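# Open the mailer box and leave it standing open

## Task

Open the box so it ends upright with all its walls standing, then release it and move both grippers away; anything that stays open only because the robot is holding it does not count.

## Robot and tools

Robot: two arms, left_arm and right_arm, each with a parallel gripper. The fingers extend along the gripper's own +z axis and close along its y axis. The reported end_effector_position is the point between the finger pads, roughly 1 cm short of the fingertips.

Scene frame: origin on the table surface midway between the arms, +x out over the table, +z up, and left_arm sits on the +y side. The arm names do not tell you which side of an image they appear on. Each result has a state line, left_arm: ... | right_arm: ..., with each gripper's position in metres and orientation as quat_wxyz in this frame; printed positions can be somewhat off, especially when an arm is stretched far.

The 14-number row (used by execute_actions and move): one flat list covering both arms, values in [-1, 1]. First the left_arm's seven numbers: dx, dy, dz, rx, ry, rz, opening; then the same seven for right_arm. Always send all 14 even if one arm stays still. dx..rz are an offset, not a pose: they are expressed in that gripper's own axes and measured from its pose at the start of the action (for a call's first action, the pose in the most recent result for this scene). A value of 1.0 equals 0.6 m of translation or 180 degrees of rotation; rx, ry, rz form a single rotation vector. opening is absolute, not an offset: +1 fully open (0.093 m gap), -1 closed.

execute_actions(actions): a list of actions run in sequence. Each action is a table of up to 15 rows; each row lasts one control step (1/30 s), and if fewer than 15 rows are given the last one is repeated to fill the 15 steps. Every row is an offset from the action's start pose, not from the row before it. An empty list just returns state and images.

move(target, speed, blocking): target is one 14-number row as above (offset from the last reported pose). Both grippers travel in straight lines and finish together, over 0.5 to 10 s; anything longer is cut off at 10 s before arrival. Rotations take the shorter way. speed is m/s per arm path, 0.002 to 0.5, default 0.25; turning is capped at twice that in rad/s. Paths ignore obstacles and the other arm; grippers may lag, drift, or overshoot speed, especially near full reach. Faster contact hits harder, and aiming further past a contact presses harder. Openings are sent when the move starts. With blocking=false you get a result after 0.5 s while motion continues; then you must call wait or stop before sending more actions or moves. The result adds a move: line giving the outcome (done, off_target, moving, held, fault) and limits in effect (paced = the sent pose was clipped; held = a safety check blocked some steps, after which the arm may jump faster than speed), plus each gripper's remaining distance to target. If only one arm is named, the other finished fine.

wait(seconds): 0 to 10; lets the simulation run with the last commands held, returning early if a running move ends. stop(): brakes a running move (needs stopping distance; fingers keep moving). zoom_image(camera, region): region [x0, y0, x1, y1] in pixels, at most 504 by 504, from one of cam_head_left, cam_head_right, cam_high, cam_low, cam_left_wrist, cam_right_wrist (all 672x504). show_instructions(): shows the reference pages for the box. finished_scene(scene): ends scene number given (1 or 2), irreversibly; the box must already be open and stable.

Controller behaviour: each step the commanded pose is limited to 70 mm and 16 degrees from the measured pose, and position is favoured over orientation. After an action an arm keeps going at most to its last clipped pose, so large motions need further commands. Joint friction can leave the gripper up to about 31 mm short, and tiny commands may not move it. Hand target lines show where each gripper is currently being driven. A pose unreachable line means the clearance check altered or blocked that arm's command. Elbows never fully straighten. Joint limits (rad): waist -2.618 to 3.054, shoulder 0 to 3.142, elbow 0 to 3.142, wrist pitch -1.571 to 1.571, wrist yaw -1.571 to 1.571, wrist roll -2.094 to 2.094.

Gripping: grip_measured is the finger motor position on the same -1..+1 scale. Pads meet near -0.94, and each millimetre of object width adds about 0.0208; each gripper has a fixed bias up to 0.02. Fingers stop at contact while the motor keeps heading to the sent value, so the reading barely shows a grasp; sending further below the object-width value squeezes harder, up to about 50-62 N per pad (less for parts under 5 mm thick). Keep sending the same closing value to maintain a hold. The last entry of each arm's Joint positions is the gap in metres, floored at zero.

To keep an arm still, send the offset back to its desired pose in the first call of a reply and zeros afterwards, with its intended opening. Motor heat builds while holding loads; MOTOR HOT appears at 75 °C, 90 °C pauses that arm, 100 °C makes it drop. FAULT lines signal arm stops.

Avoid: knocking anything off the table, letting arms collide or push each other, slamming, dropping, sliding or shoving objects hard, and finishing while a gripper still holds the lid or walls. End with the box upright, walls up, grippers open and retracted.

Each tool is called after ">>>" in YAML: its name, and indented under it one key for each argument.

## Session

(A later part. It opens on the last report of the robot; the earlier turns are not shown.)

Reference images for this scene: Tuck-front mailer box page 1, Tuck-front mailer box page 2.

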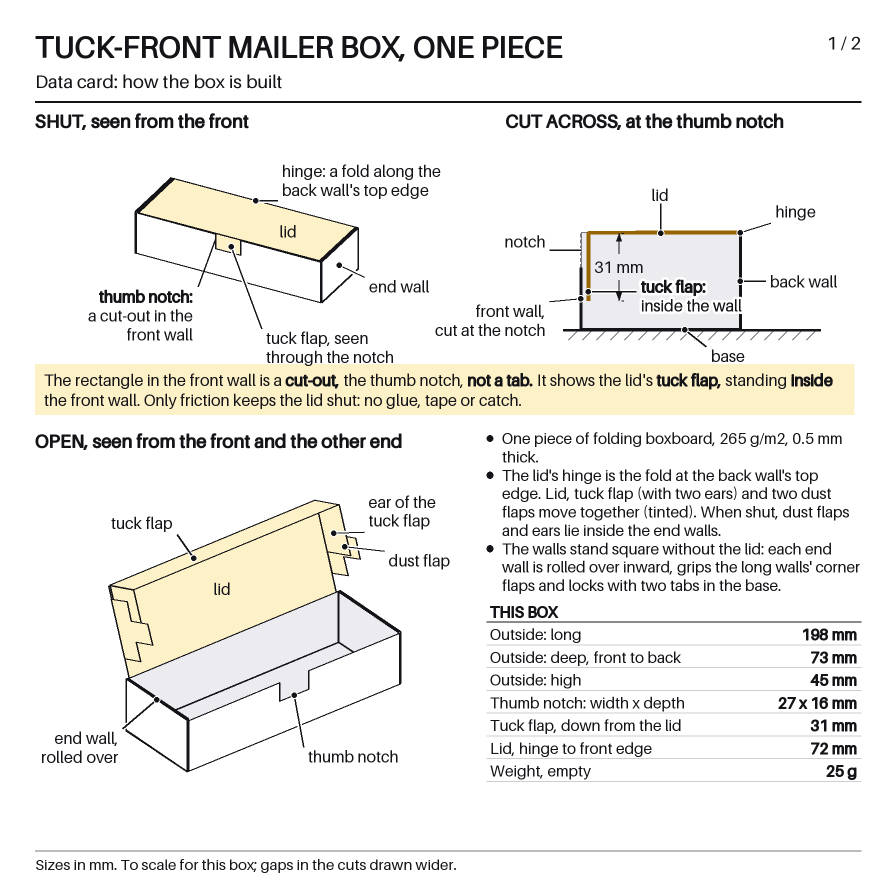

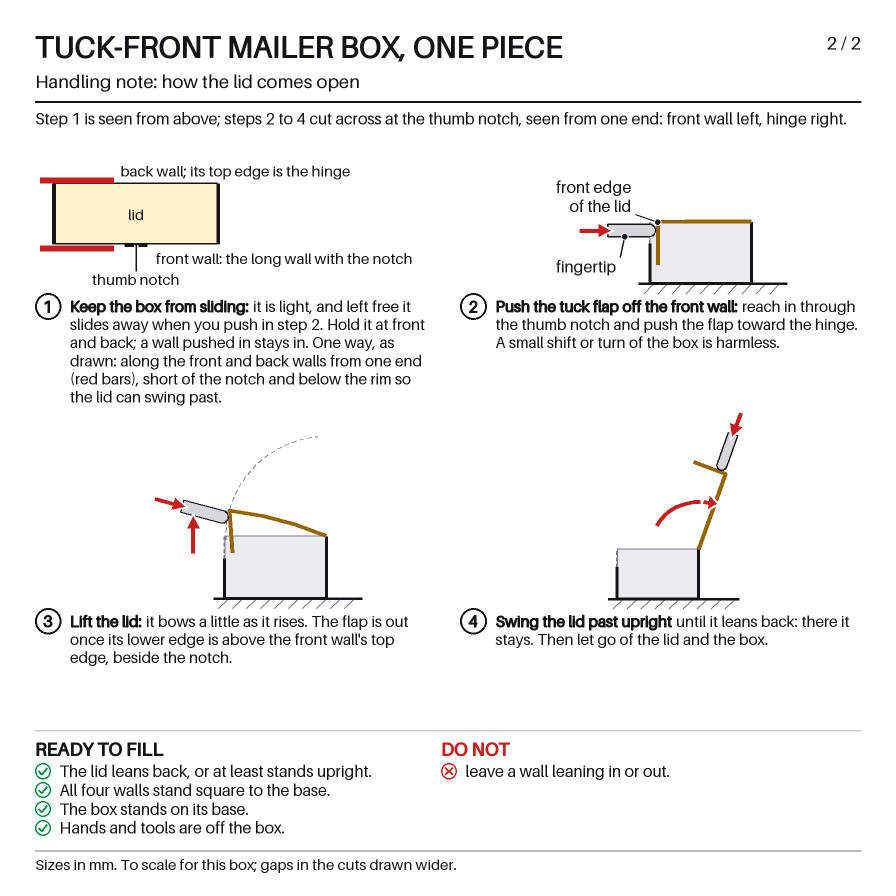

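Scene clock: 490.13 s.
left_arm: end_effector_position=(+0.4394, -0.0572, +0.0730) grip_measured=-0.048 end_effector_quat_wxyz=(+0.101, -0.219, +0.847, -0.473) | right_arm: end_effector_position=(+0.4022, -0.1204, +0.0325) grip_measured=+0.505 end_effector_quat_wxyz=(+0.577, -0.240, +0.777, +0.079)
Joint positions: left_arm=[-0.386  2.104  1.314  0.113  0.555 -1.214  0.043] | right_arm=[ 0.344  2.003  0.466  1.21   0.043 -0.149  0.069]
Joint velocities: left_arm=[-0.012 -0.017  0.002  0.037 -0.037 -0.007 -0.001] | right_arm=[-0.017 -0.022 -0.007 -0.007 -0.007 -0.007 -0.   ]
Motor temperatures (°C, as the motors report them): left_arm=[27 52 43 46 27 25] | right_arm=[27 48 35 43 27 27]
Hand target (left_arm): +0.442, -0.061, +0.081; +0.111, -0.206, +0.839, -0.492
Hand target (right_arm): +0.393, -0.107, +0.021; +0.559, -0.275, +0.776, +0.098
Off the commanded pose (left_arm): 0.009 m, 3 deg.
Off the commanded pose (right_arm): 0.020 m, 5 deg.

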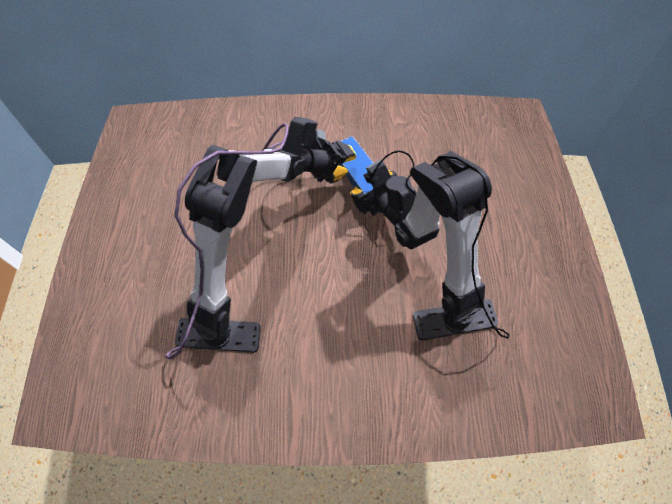

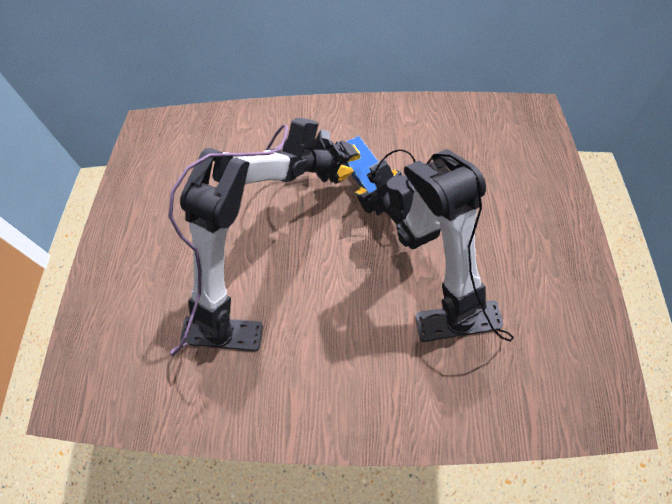

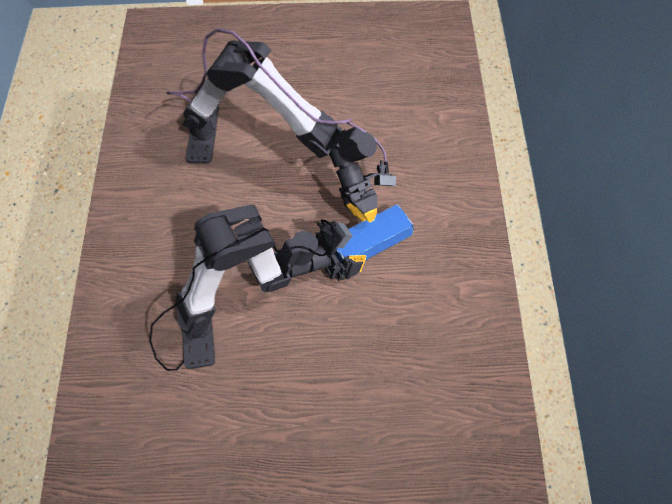

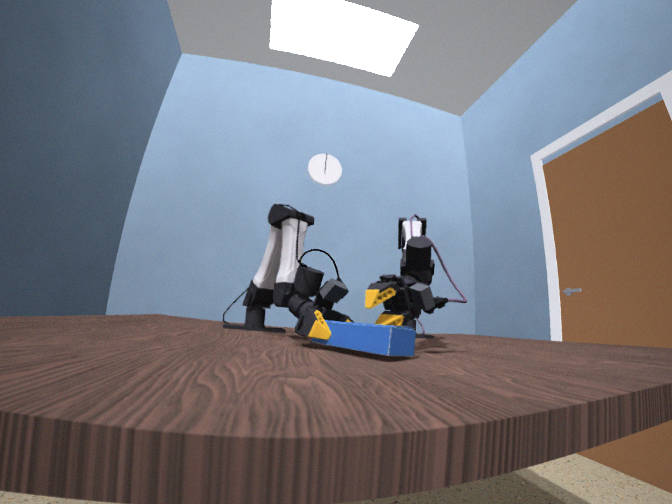

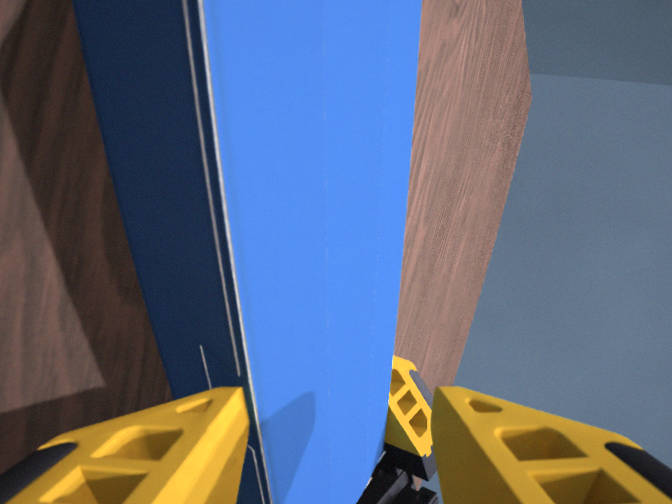

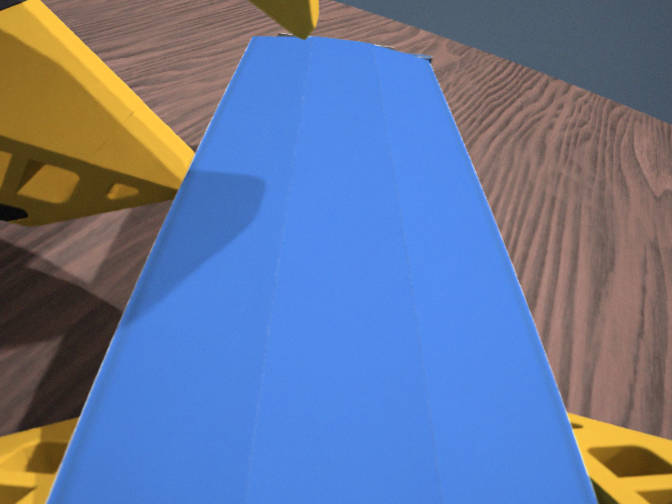

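>>> execute_actions:
  actions:
    - [[0,-0.015,0,0.018,0,0.008,-0.11,0.02,0.032,0.004,-0.028,0.01,-0.01,0.5]]
    - [[0,-0.015,0,0.018,0,0.008,-0.17,0.02,0.032,0.004,-0.028,0.01,-0.01,0.5]]
    - [[0,-0.015,0,0.018,0,0.008,-0.23,0.02,0.032,0.004,-0.028,0.01,-0.01,0.5]]

Scene clock: 493.70 s.
left_arm: end_effector_position=(+0.4368, -0.0544, +0.0670) grip_measured=-0.228 end_effector_quat_wxyz=(+0.099, -0.223, +0.849, -0.469) | right_arm: end_effector_position=(+0.4012, -0.1197, +0.0287) grip_measured=+0.505 end_effector_quat_wxyz=(+0.574, -0.243, +0.778, +0.083)
Joint positions: left_arm=[-0.385  2.104  1.295  0.121  0.551 -1.214  0.034] | right_arm=[ 0.341  2.015  0.466  1.215  0.028 -0.149  0.069]
Joint velocities: left_arm=[-0.012  0.017  0.007 -0.095  0.022 -0.022 -0.001] | right_arm=[-0.022  0.002  0.007 -0.037 -0.037 -0.051 -0.001]
Motor temperatures (°C, as the motors report them): left_arm=[27 52 43 47 27 25] | right_arm=[27 48 35 43 27 27]
Hand target (left_arm): +0.440, -0.060, +0.078; +0.111, -0.207, +0.838, -0.492
Hand target (right_arm): +0.391, -0.107, +0.016; +0.554, -0.279, +0.778, +0.102
Off the commanded pose (left_arm): 0.012 m, 4 deg.
Off the commanded pose (right_arm): 0.021 m, 5 deg.

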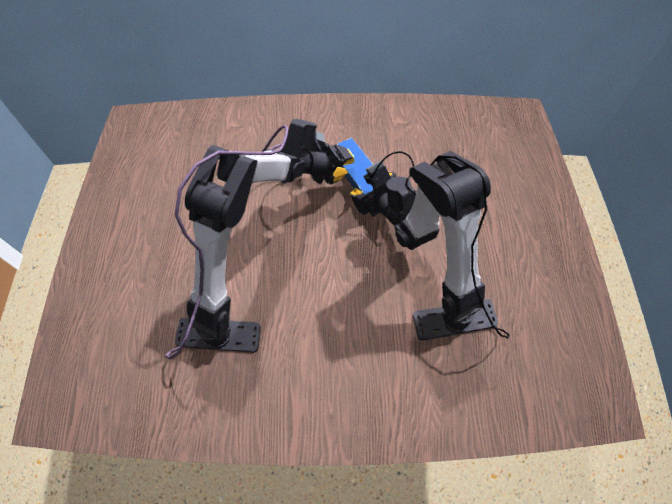

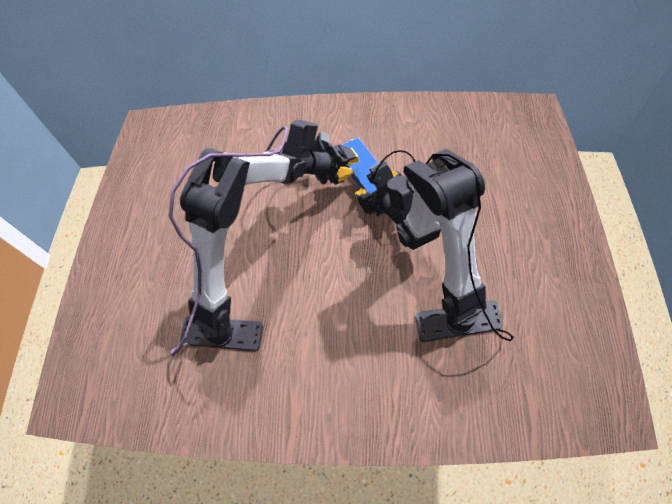

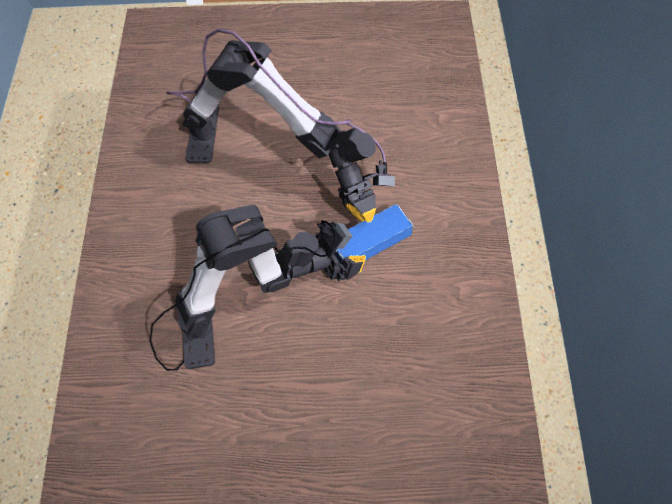

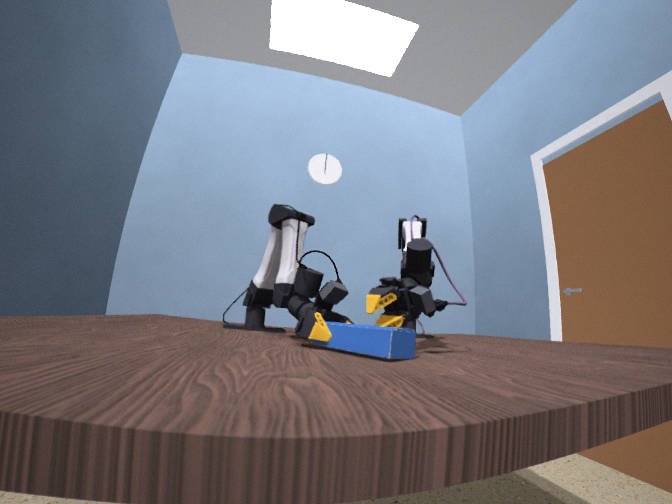

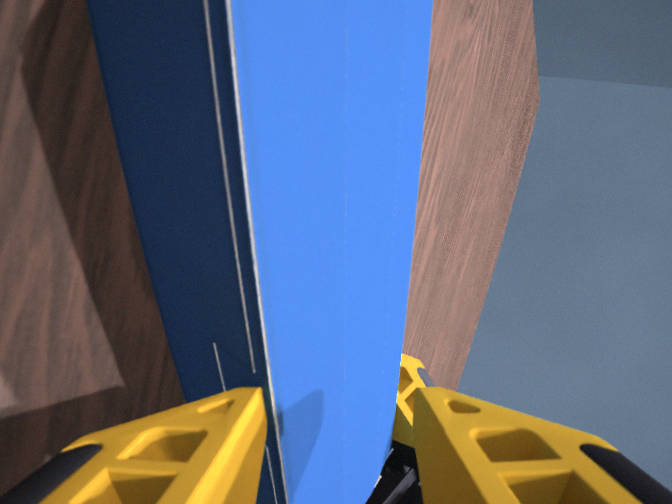

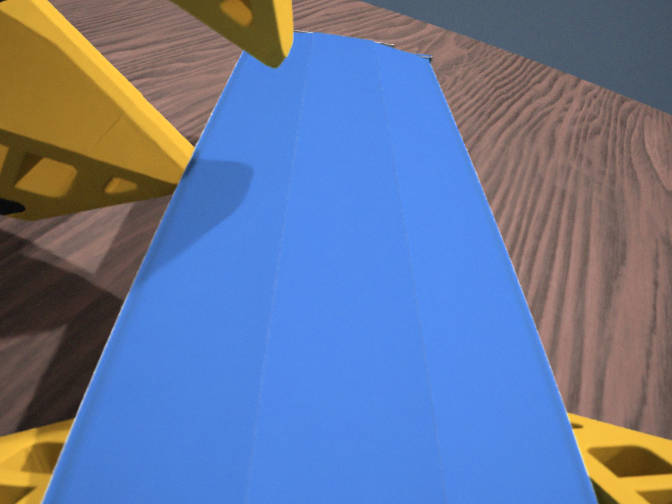

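>>> execute_actions:
  actions:
    - [[0,-0.026,0,0.018,0,0.008,-0.23,0.02,0.032,0.004,-0.028,0.01,-0.01,0.54]]
    - [[0,-0.026,0,0.018,0,0.008,-0.23,0.02,0.032,0.004,-0.028,0.01,-0.01,0.57]]
    - [[0,-0.026,0,0.018,0,0.008,-0.23,0.02,0.032,0.004,-0.028,0.01,-0.01,0.57]]

Scene clock: 498.33 s.
left_arm: end_effector_position=(+0.4370, -0.0543, +0.0670) grip_measured=-0.228 end_effector_quat_wxyz=(+0.098, -0.225, +0.848, -0.469) | right_arm: end_effector_position=(+0.4011, -0.1194, +0.0287) grip_measured=+0.570 end_effector_quat_wxyz=(+0.574, -0.244, +0.778, +0.084)
Joint positions: left_arm=[-0.385  2.104  1.295  0.122  0.55  -1.219  0.034] | right_arm=[ 0.341  2.015  0.466  1.215  0.026 -0.149  0.073]
Joint velocities: left_arm=[-0.002 -0.002 -0.007  0.037 -0.007 -0.022  0.   ] | right_arm=[-0.012  0.002  0.007 -0.095 -0.051 -0.066  0.001]
Motor temperatures (°C, as the motors report them): left_arm=[27 52 43 47 27 25] | right_arm=[27 47 35 43 27 27]
Hand target (left_arm): +0.441, -0.061, +0.080; +0.110, -0.211, +0.838, -0.491
Hand target (right_arm): +0.390, -0.106, +0.014; +0.551, -0.281, +0.778, +0.105
Off the commanded pose (left_arm): 0.016 m, 4 deg.
Off the commanded pose (right_arm): 0.023 m, 6 deg.

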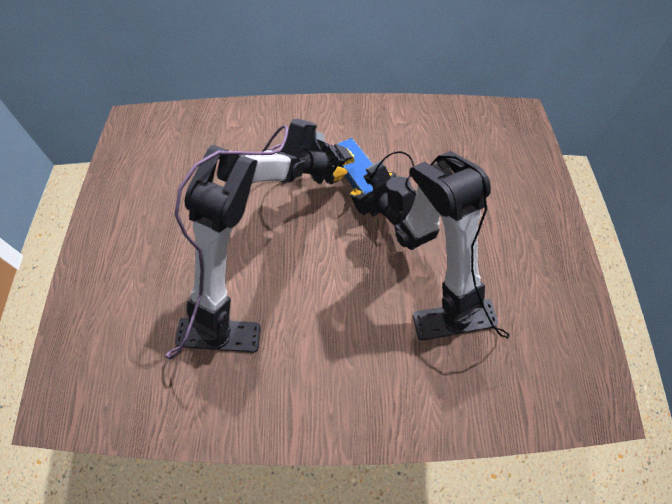

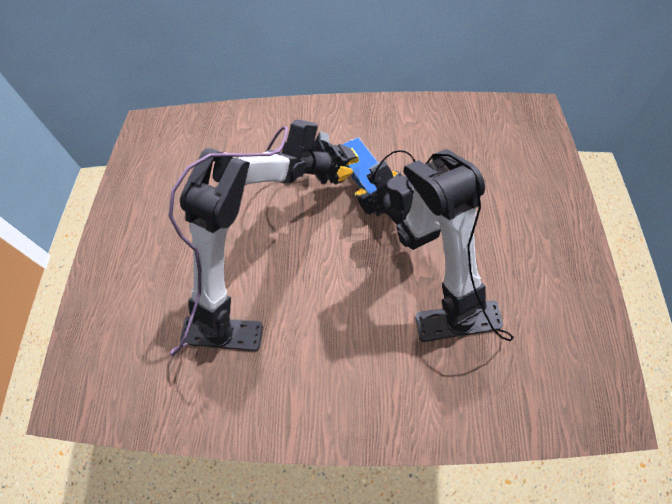

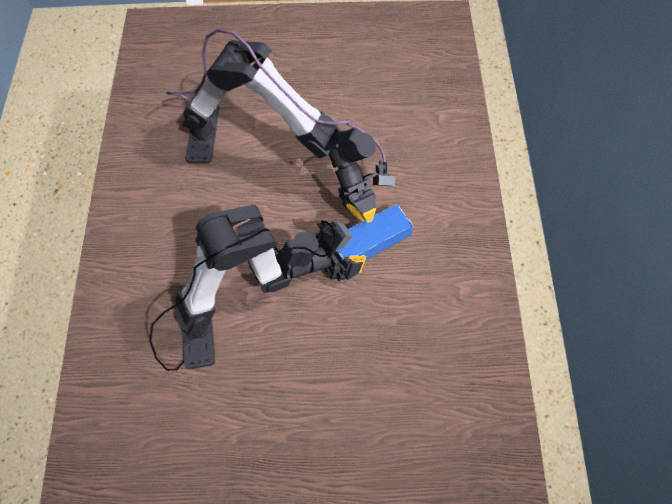

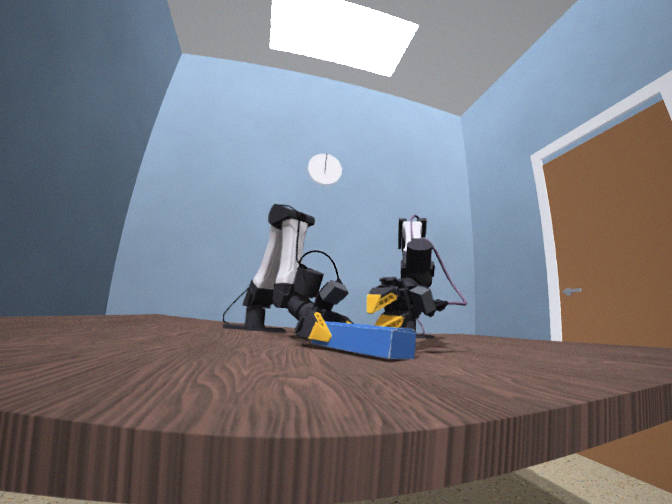

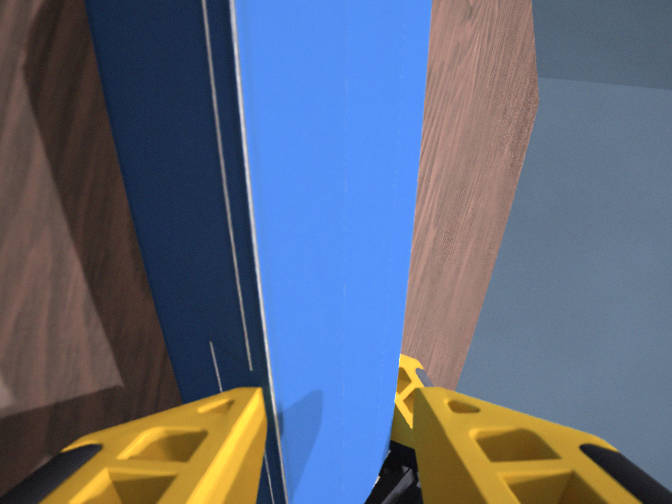

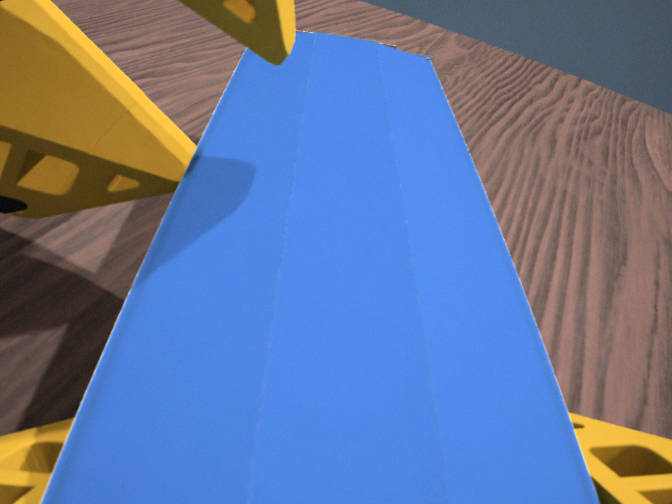

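>>> execute_actions:
  actions:
    - [[0,-0.032,0.004,0.02,0,0.008,-0.29,0.02,0.032,0.004,-0.028,0.01,-0.012,0.57]]
    - [[0,-0.032,0.004,0.02,0,0.008,-0.35,0.02,0.032,0.004,-0.028,0.01,-0.012,0.57]]
    - [[0,-0.032,0.004,0.02,0,0.008,-0.41,0.02,0.032,0.004,-0.028,0.01,-0.012,0.57]]

Scene clock: 501.63 s.
left_arm: end_effector_position=(+0.4382, -0.0532, +0.0663) grip_measured=-0.408 end_effector_quat_wxyz=(+0.097, -0.237, +0.846, -0.467) | right_arm: end_effector_position=(+0.4014, -0.1198, +0.0291) grip_measured=+0.570 end_effector_quat_wxyz=(+0.575, -0.245, +0.777, +0.083)
Joint positions: left_arm=[-0.385  2.104  1.295  0.121  0.539 -1.241  0.026] | right_arm=[ 0.339  2.015  0.466  1.217  0.026 -0.154  0.073]
Joint velocities: left_arm=[-0.002  0.012 -0.012  0.022  0.007  0.007 -0.   ] | right_arm=[-0.007  0.012  0.012 -0.007 -0.007 -0.066 -0.   ]
Motor temperatures (°C, as the motors report them): left_arm=[27 52 43 48 27 25] | right_arm=[27 47 35 43 28 27]
Hand target (left_arm): +0.444, -0.064, +0.082; +0.110, -0.219, +0.835, -0.492
Hand target (right_arm): +0.390, -0.106, +0.014; +0.552, -0.284, +0.777, +0.103
Off the commanded pose (left_arm): 0.020 m, 4 deg.
Off the commanded pose (right_arm): 0.023 m, 6 deg.

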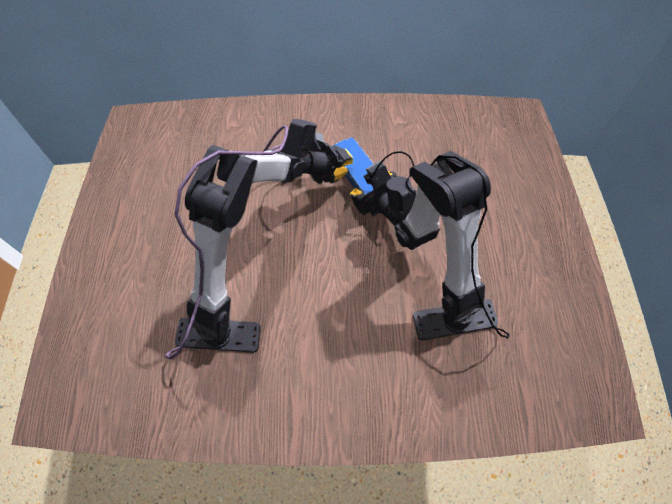

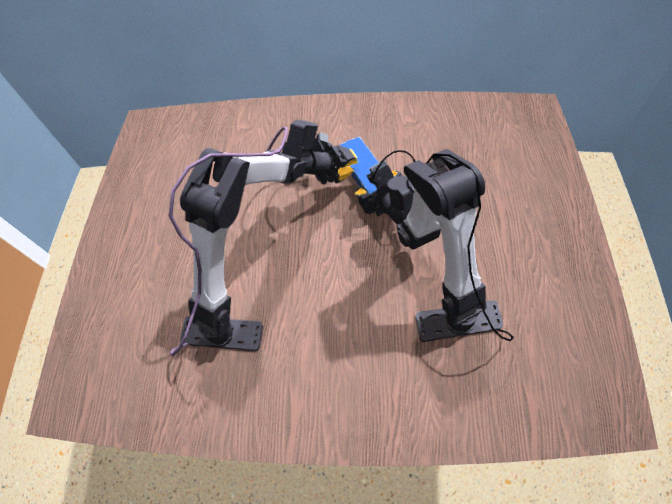

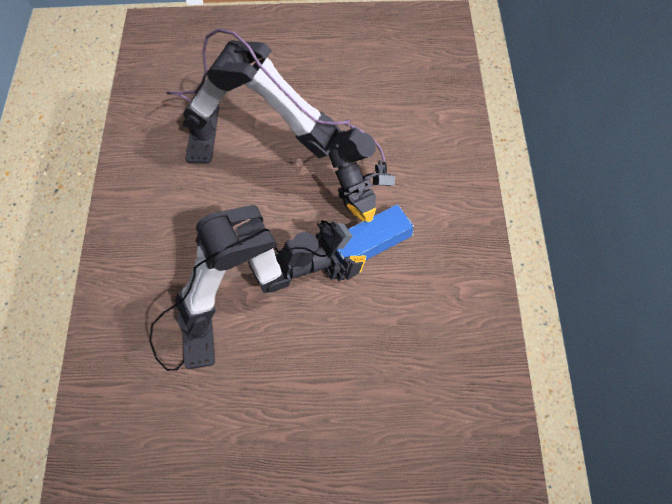

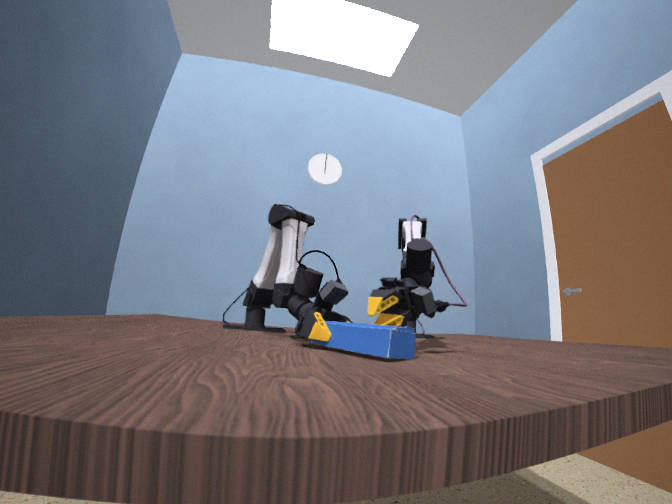

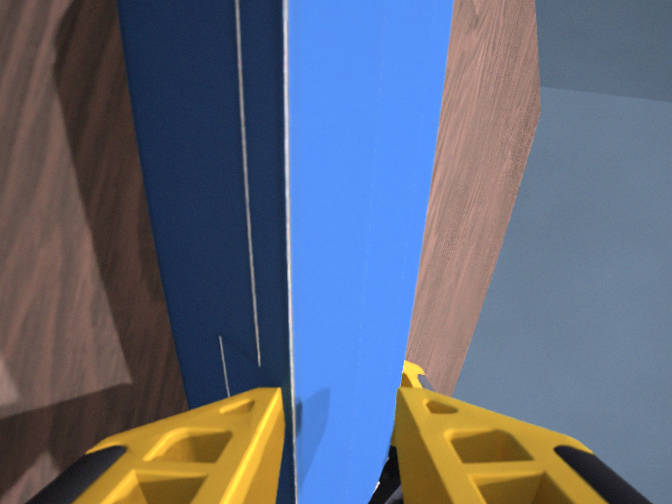

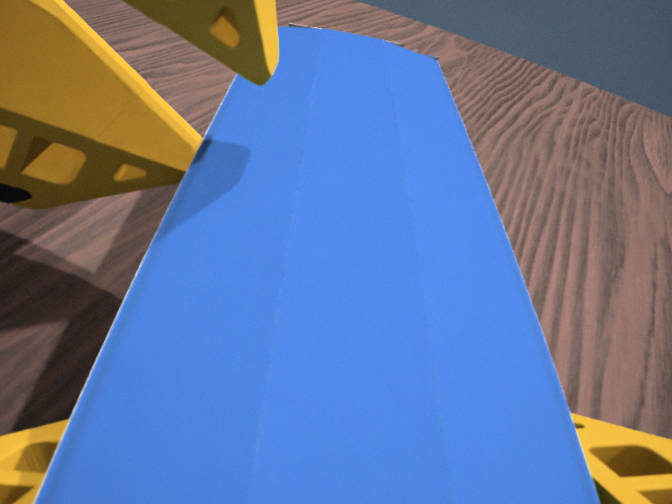

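~13 mm open. Continue.

>>> execute_actions:
  actions:
    - [[0,-0.032,0.004,0.022,0,0.014,-0.47,0.02,0.032,0.004,-0.028,0.01,-0.012,0.57]]
    - [[0,-0.032,0.004,0.022,0,0.014,-0.53,0.02,0.032,0.004,-0.028,0.01,-0.012,0.57]]
    - [[0,-0.032,0.004,0.022,0,0.014,-0.59,0.02,0.032,0.004,-0.028,0.01,-0.012,0.57]]

Scene clock: 505.40 s.
left_arm: end_effector_position=(+0.4385, -0.0528, +0.0661) grip_measured=-0.588 end_effector_quat_wxyz=(+0.098, -0.238, +0.846, -0.466) | right_arm: end_effector_position=(+0.4027, -0.1213, +0.0305) grip_measured=+0.570 end_effector_quat_wxyz=(+0.577, -0.246, +0.775, +0.080)
Joint positions: left_arm=[-0.385  2.104  1.295  0.121  0.536 -1.241  0.017] | right_arm=[ 0.334  2.015  0.466  1.223  0.025 -0.161  0.073]
Joint velocities: left_arm=[ 0.002 -0.007 -0.012 -0.066  0.007 -0.022  0.   ] | right_arm=[-0.027  0.017 -0.012 -0.125 -0.037 -0.051 -0.   ]
Motor temperatures (°C, as the motors report them): left_arm=[27 52 43 48 27 25] | right_arm=[27 47 35 43 28 27]
Hand target (left_arm): +0.444, -0.063, +0.081; +0.115, -0.215, +0.835, -0.493
Hand target (right_arm): +0.392, -0.108, +0.015; +0.555, -0.285, +0.775, +0.100
Off the commanded pose (left_arm): 0.019 m, 5 deg.
Off the commanded pose (right_arm): 0.024 m, 6 deg.

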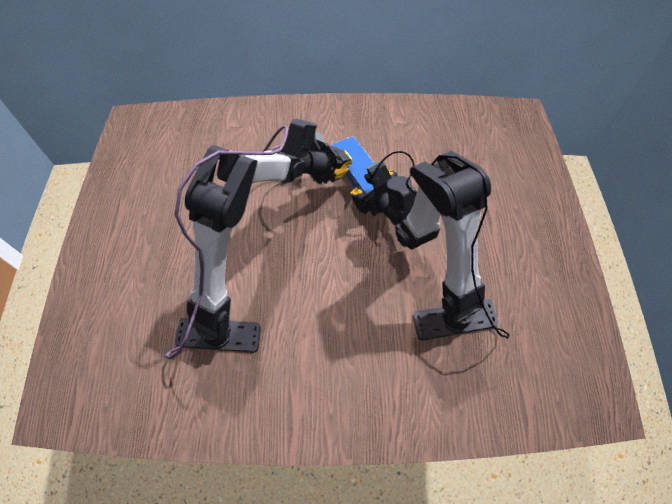

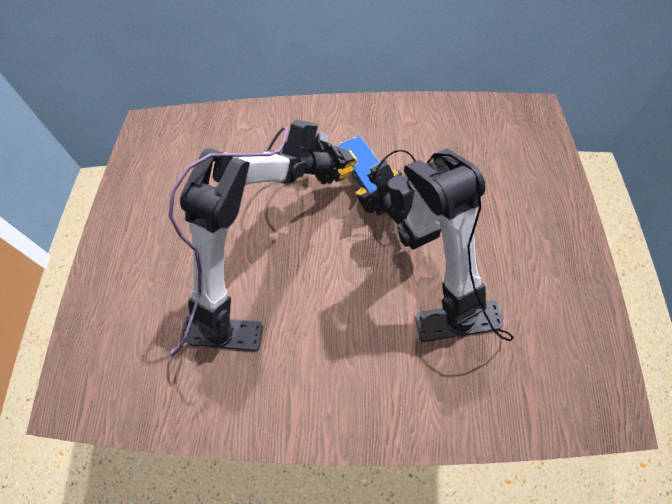

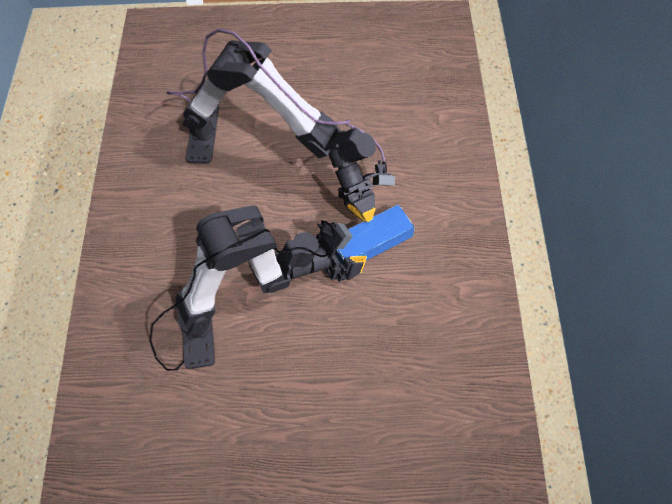

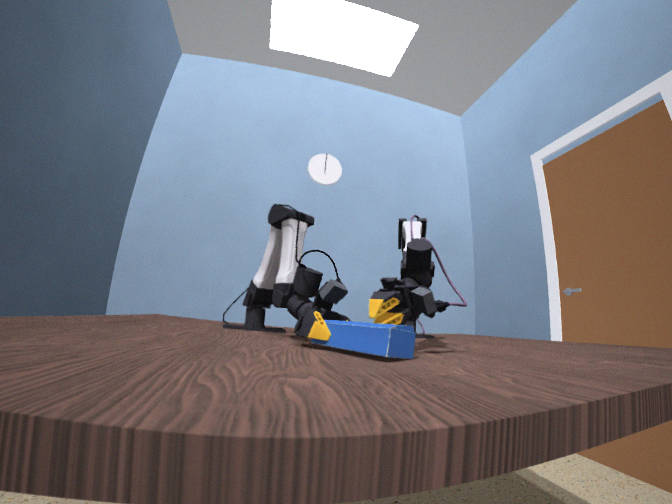

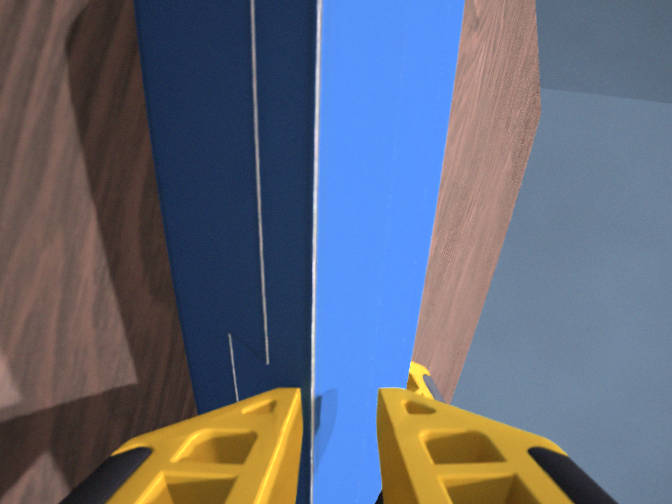

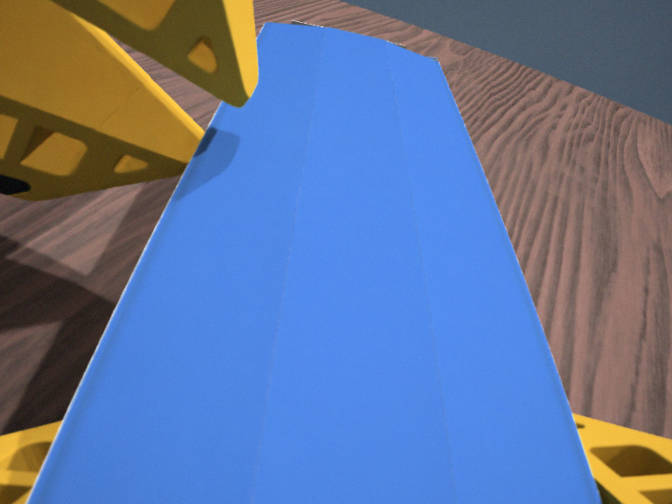

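>>> execute_actions:
  actions:
    - [[0,-0.032,0.004,0.022,0,0.014,-0.65,0.02,0.032,0.004,-0.028,0.01,-0.012,0.57]]
    - [[0,-0.032,0.004,0.022,0,0.014,-0.71,0.02,0.032,0.004,-0.028,0.01,-0.012,0.57]]
    - [[0,-0.034,0.004,0.026,0,0.014,-0.75,0.02,0.032,0.004,-0.028,0.01,-0.012,0.57]]

Scene clock: 513.30 s.
left_arm: end_effector_position=(+0.4396, -0.0531, +0.0671) grip_measured=-0.748 end_effector_quat_wxyz=(+0.101, -0.237, +0.846, -0.468) | right_arm: end_effector_position=(+0.4038, -0.1230, +0.0311) grip_measured=+0.570 end_effector_quat_wxyz=(+0.579, -0.245, +0.774, +0.077)
Joint positions: left_arm=[-0.385  2.104  1.295  0.128  0.534 -1.241  0.009] | right_arm=[ 0.329  2.015  0.466  1.226  0.025 -0.166  0.073]
Joint velocities: left_arm=[ 0.002 -0.002  0.012  0.022 -0.051 -0.007  0.001] | right_arm=[ 0.027 -0.007  0.017  0.007 -0.037 -0.037 -0.   ]
Motor temperatures (°C, as the motors report them): left_arm=[27 52 44 49 27 25] | right_arm=[27 46 35 43 28 27]
Hand target (left_arm): +0.445, -0.063, +0.082; +0.117, -0.215, +0.833, -0.497
Hand target (right_arm): +0.393, -0.110, +0.016; +0.556, -0.285, +0.774, +0.097
Off the commanded pose (left_arm): 0.019 m, 5 deg.
Off the commanded pose (right_arm): 0.023 m, 6 deg.

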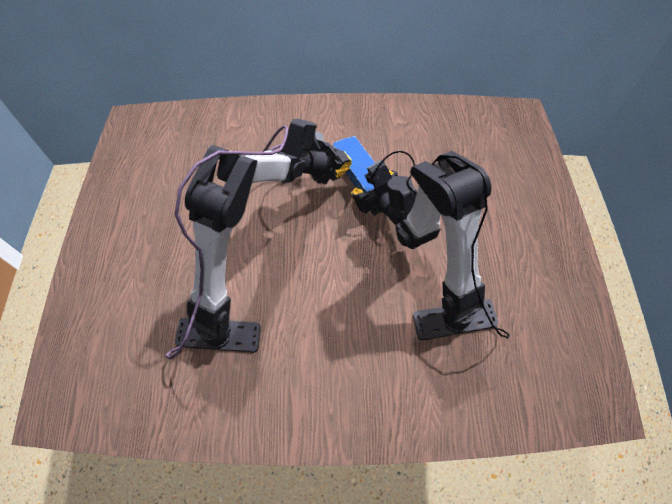

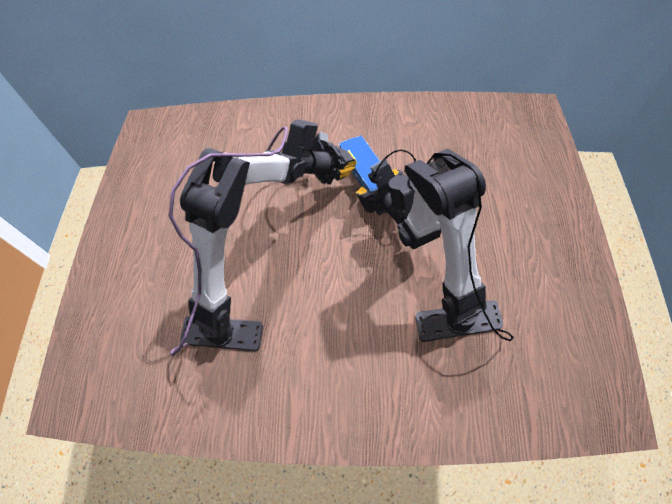

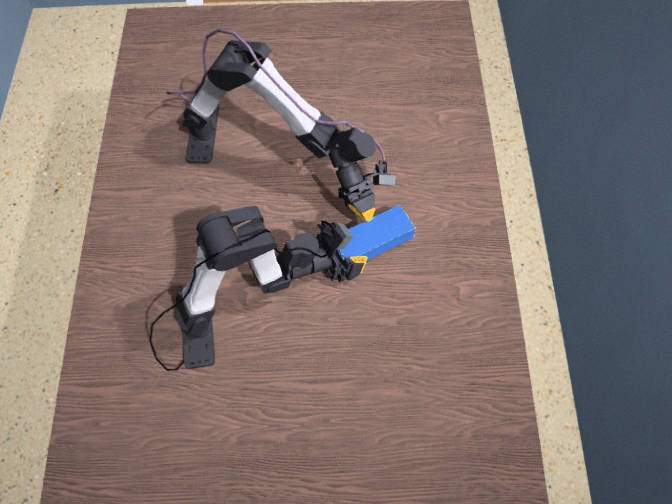

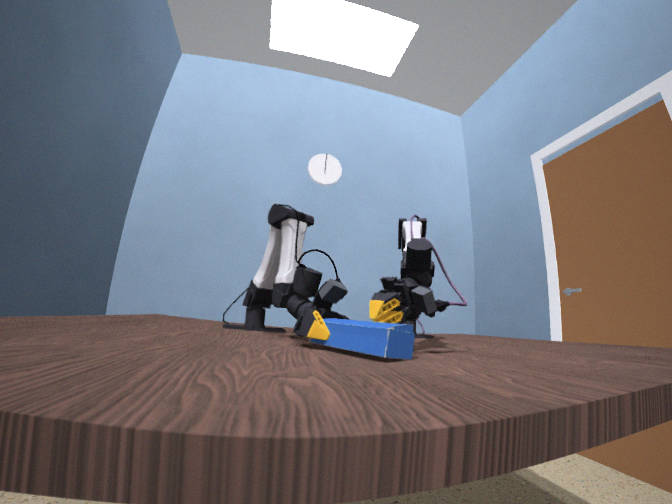

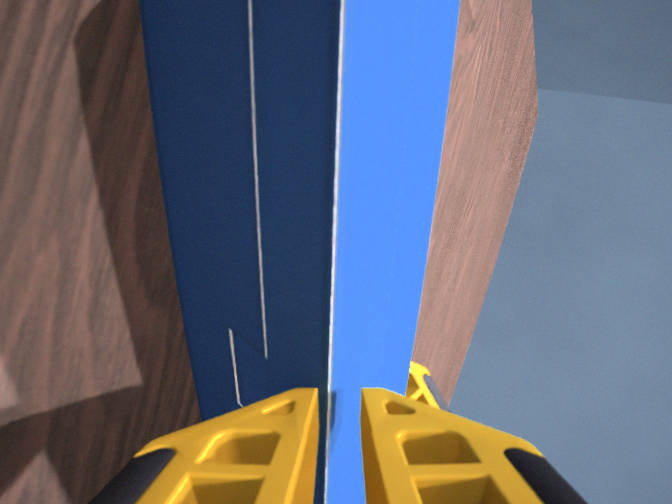

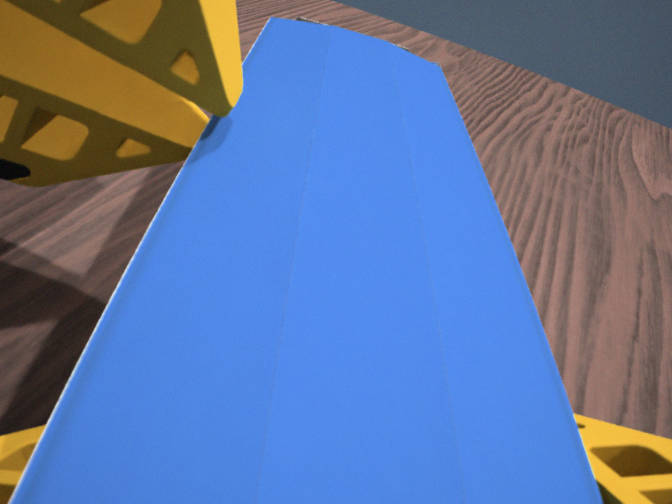

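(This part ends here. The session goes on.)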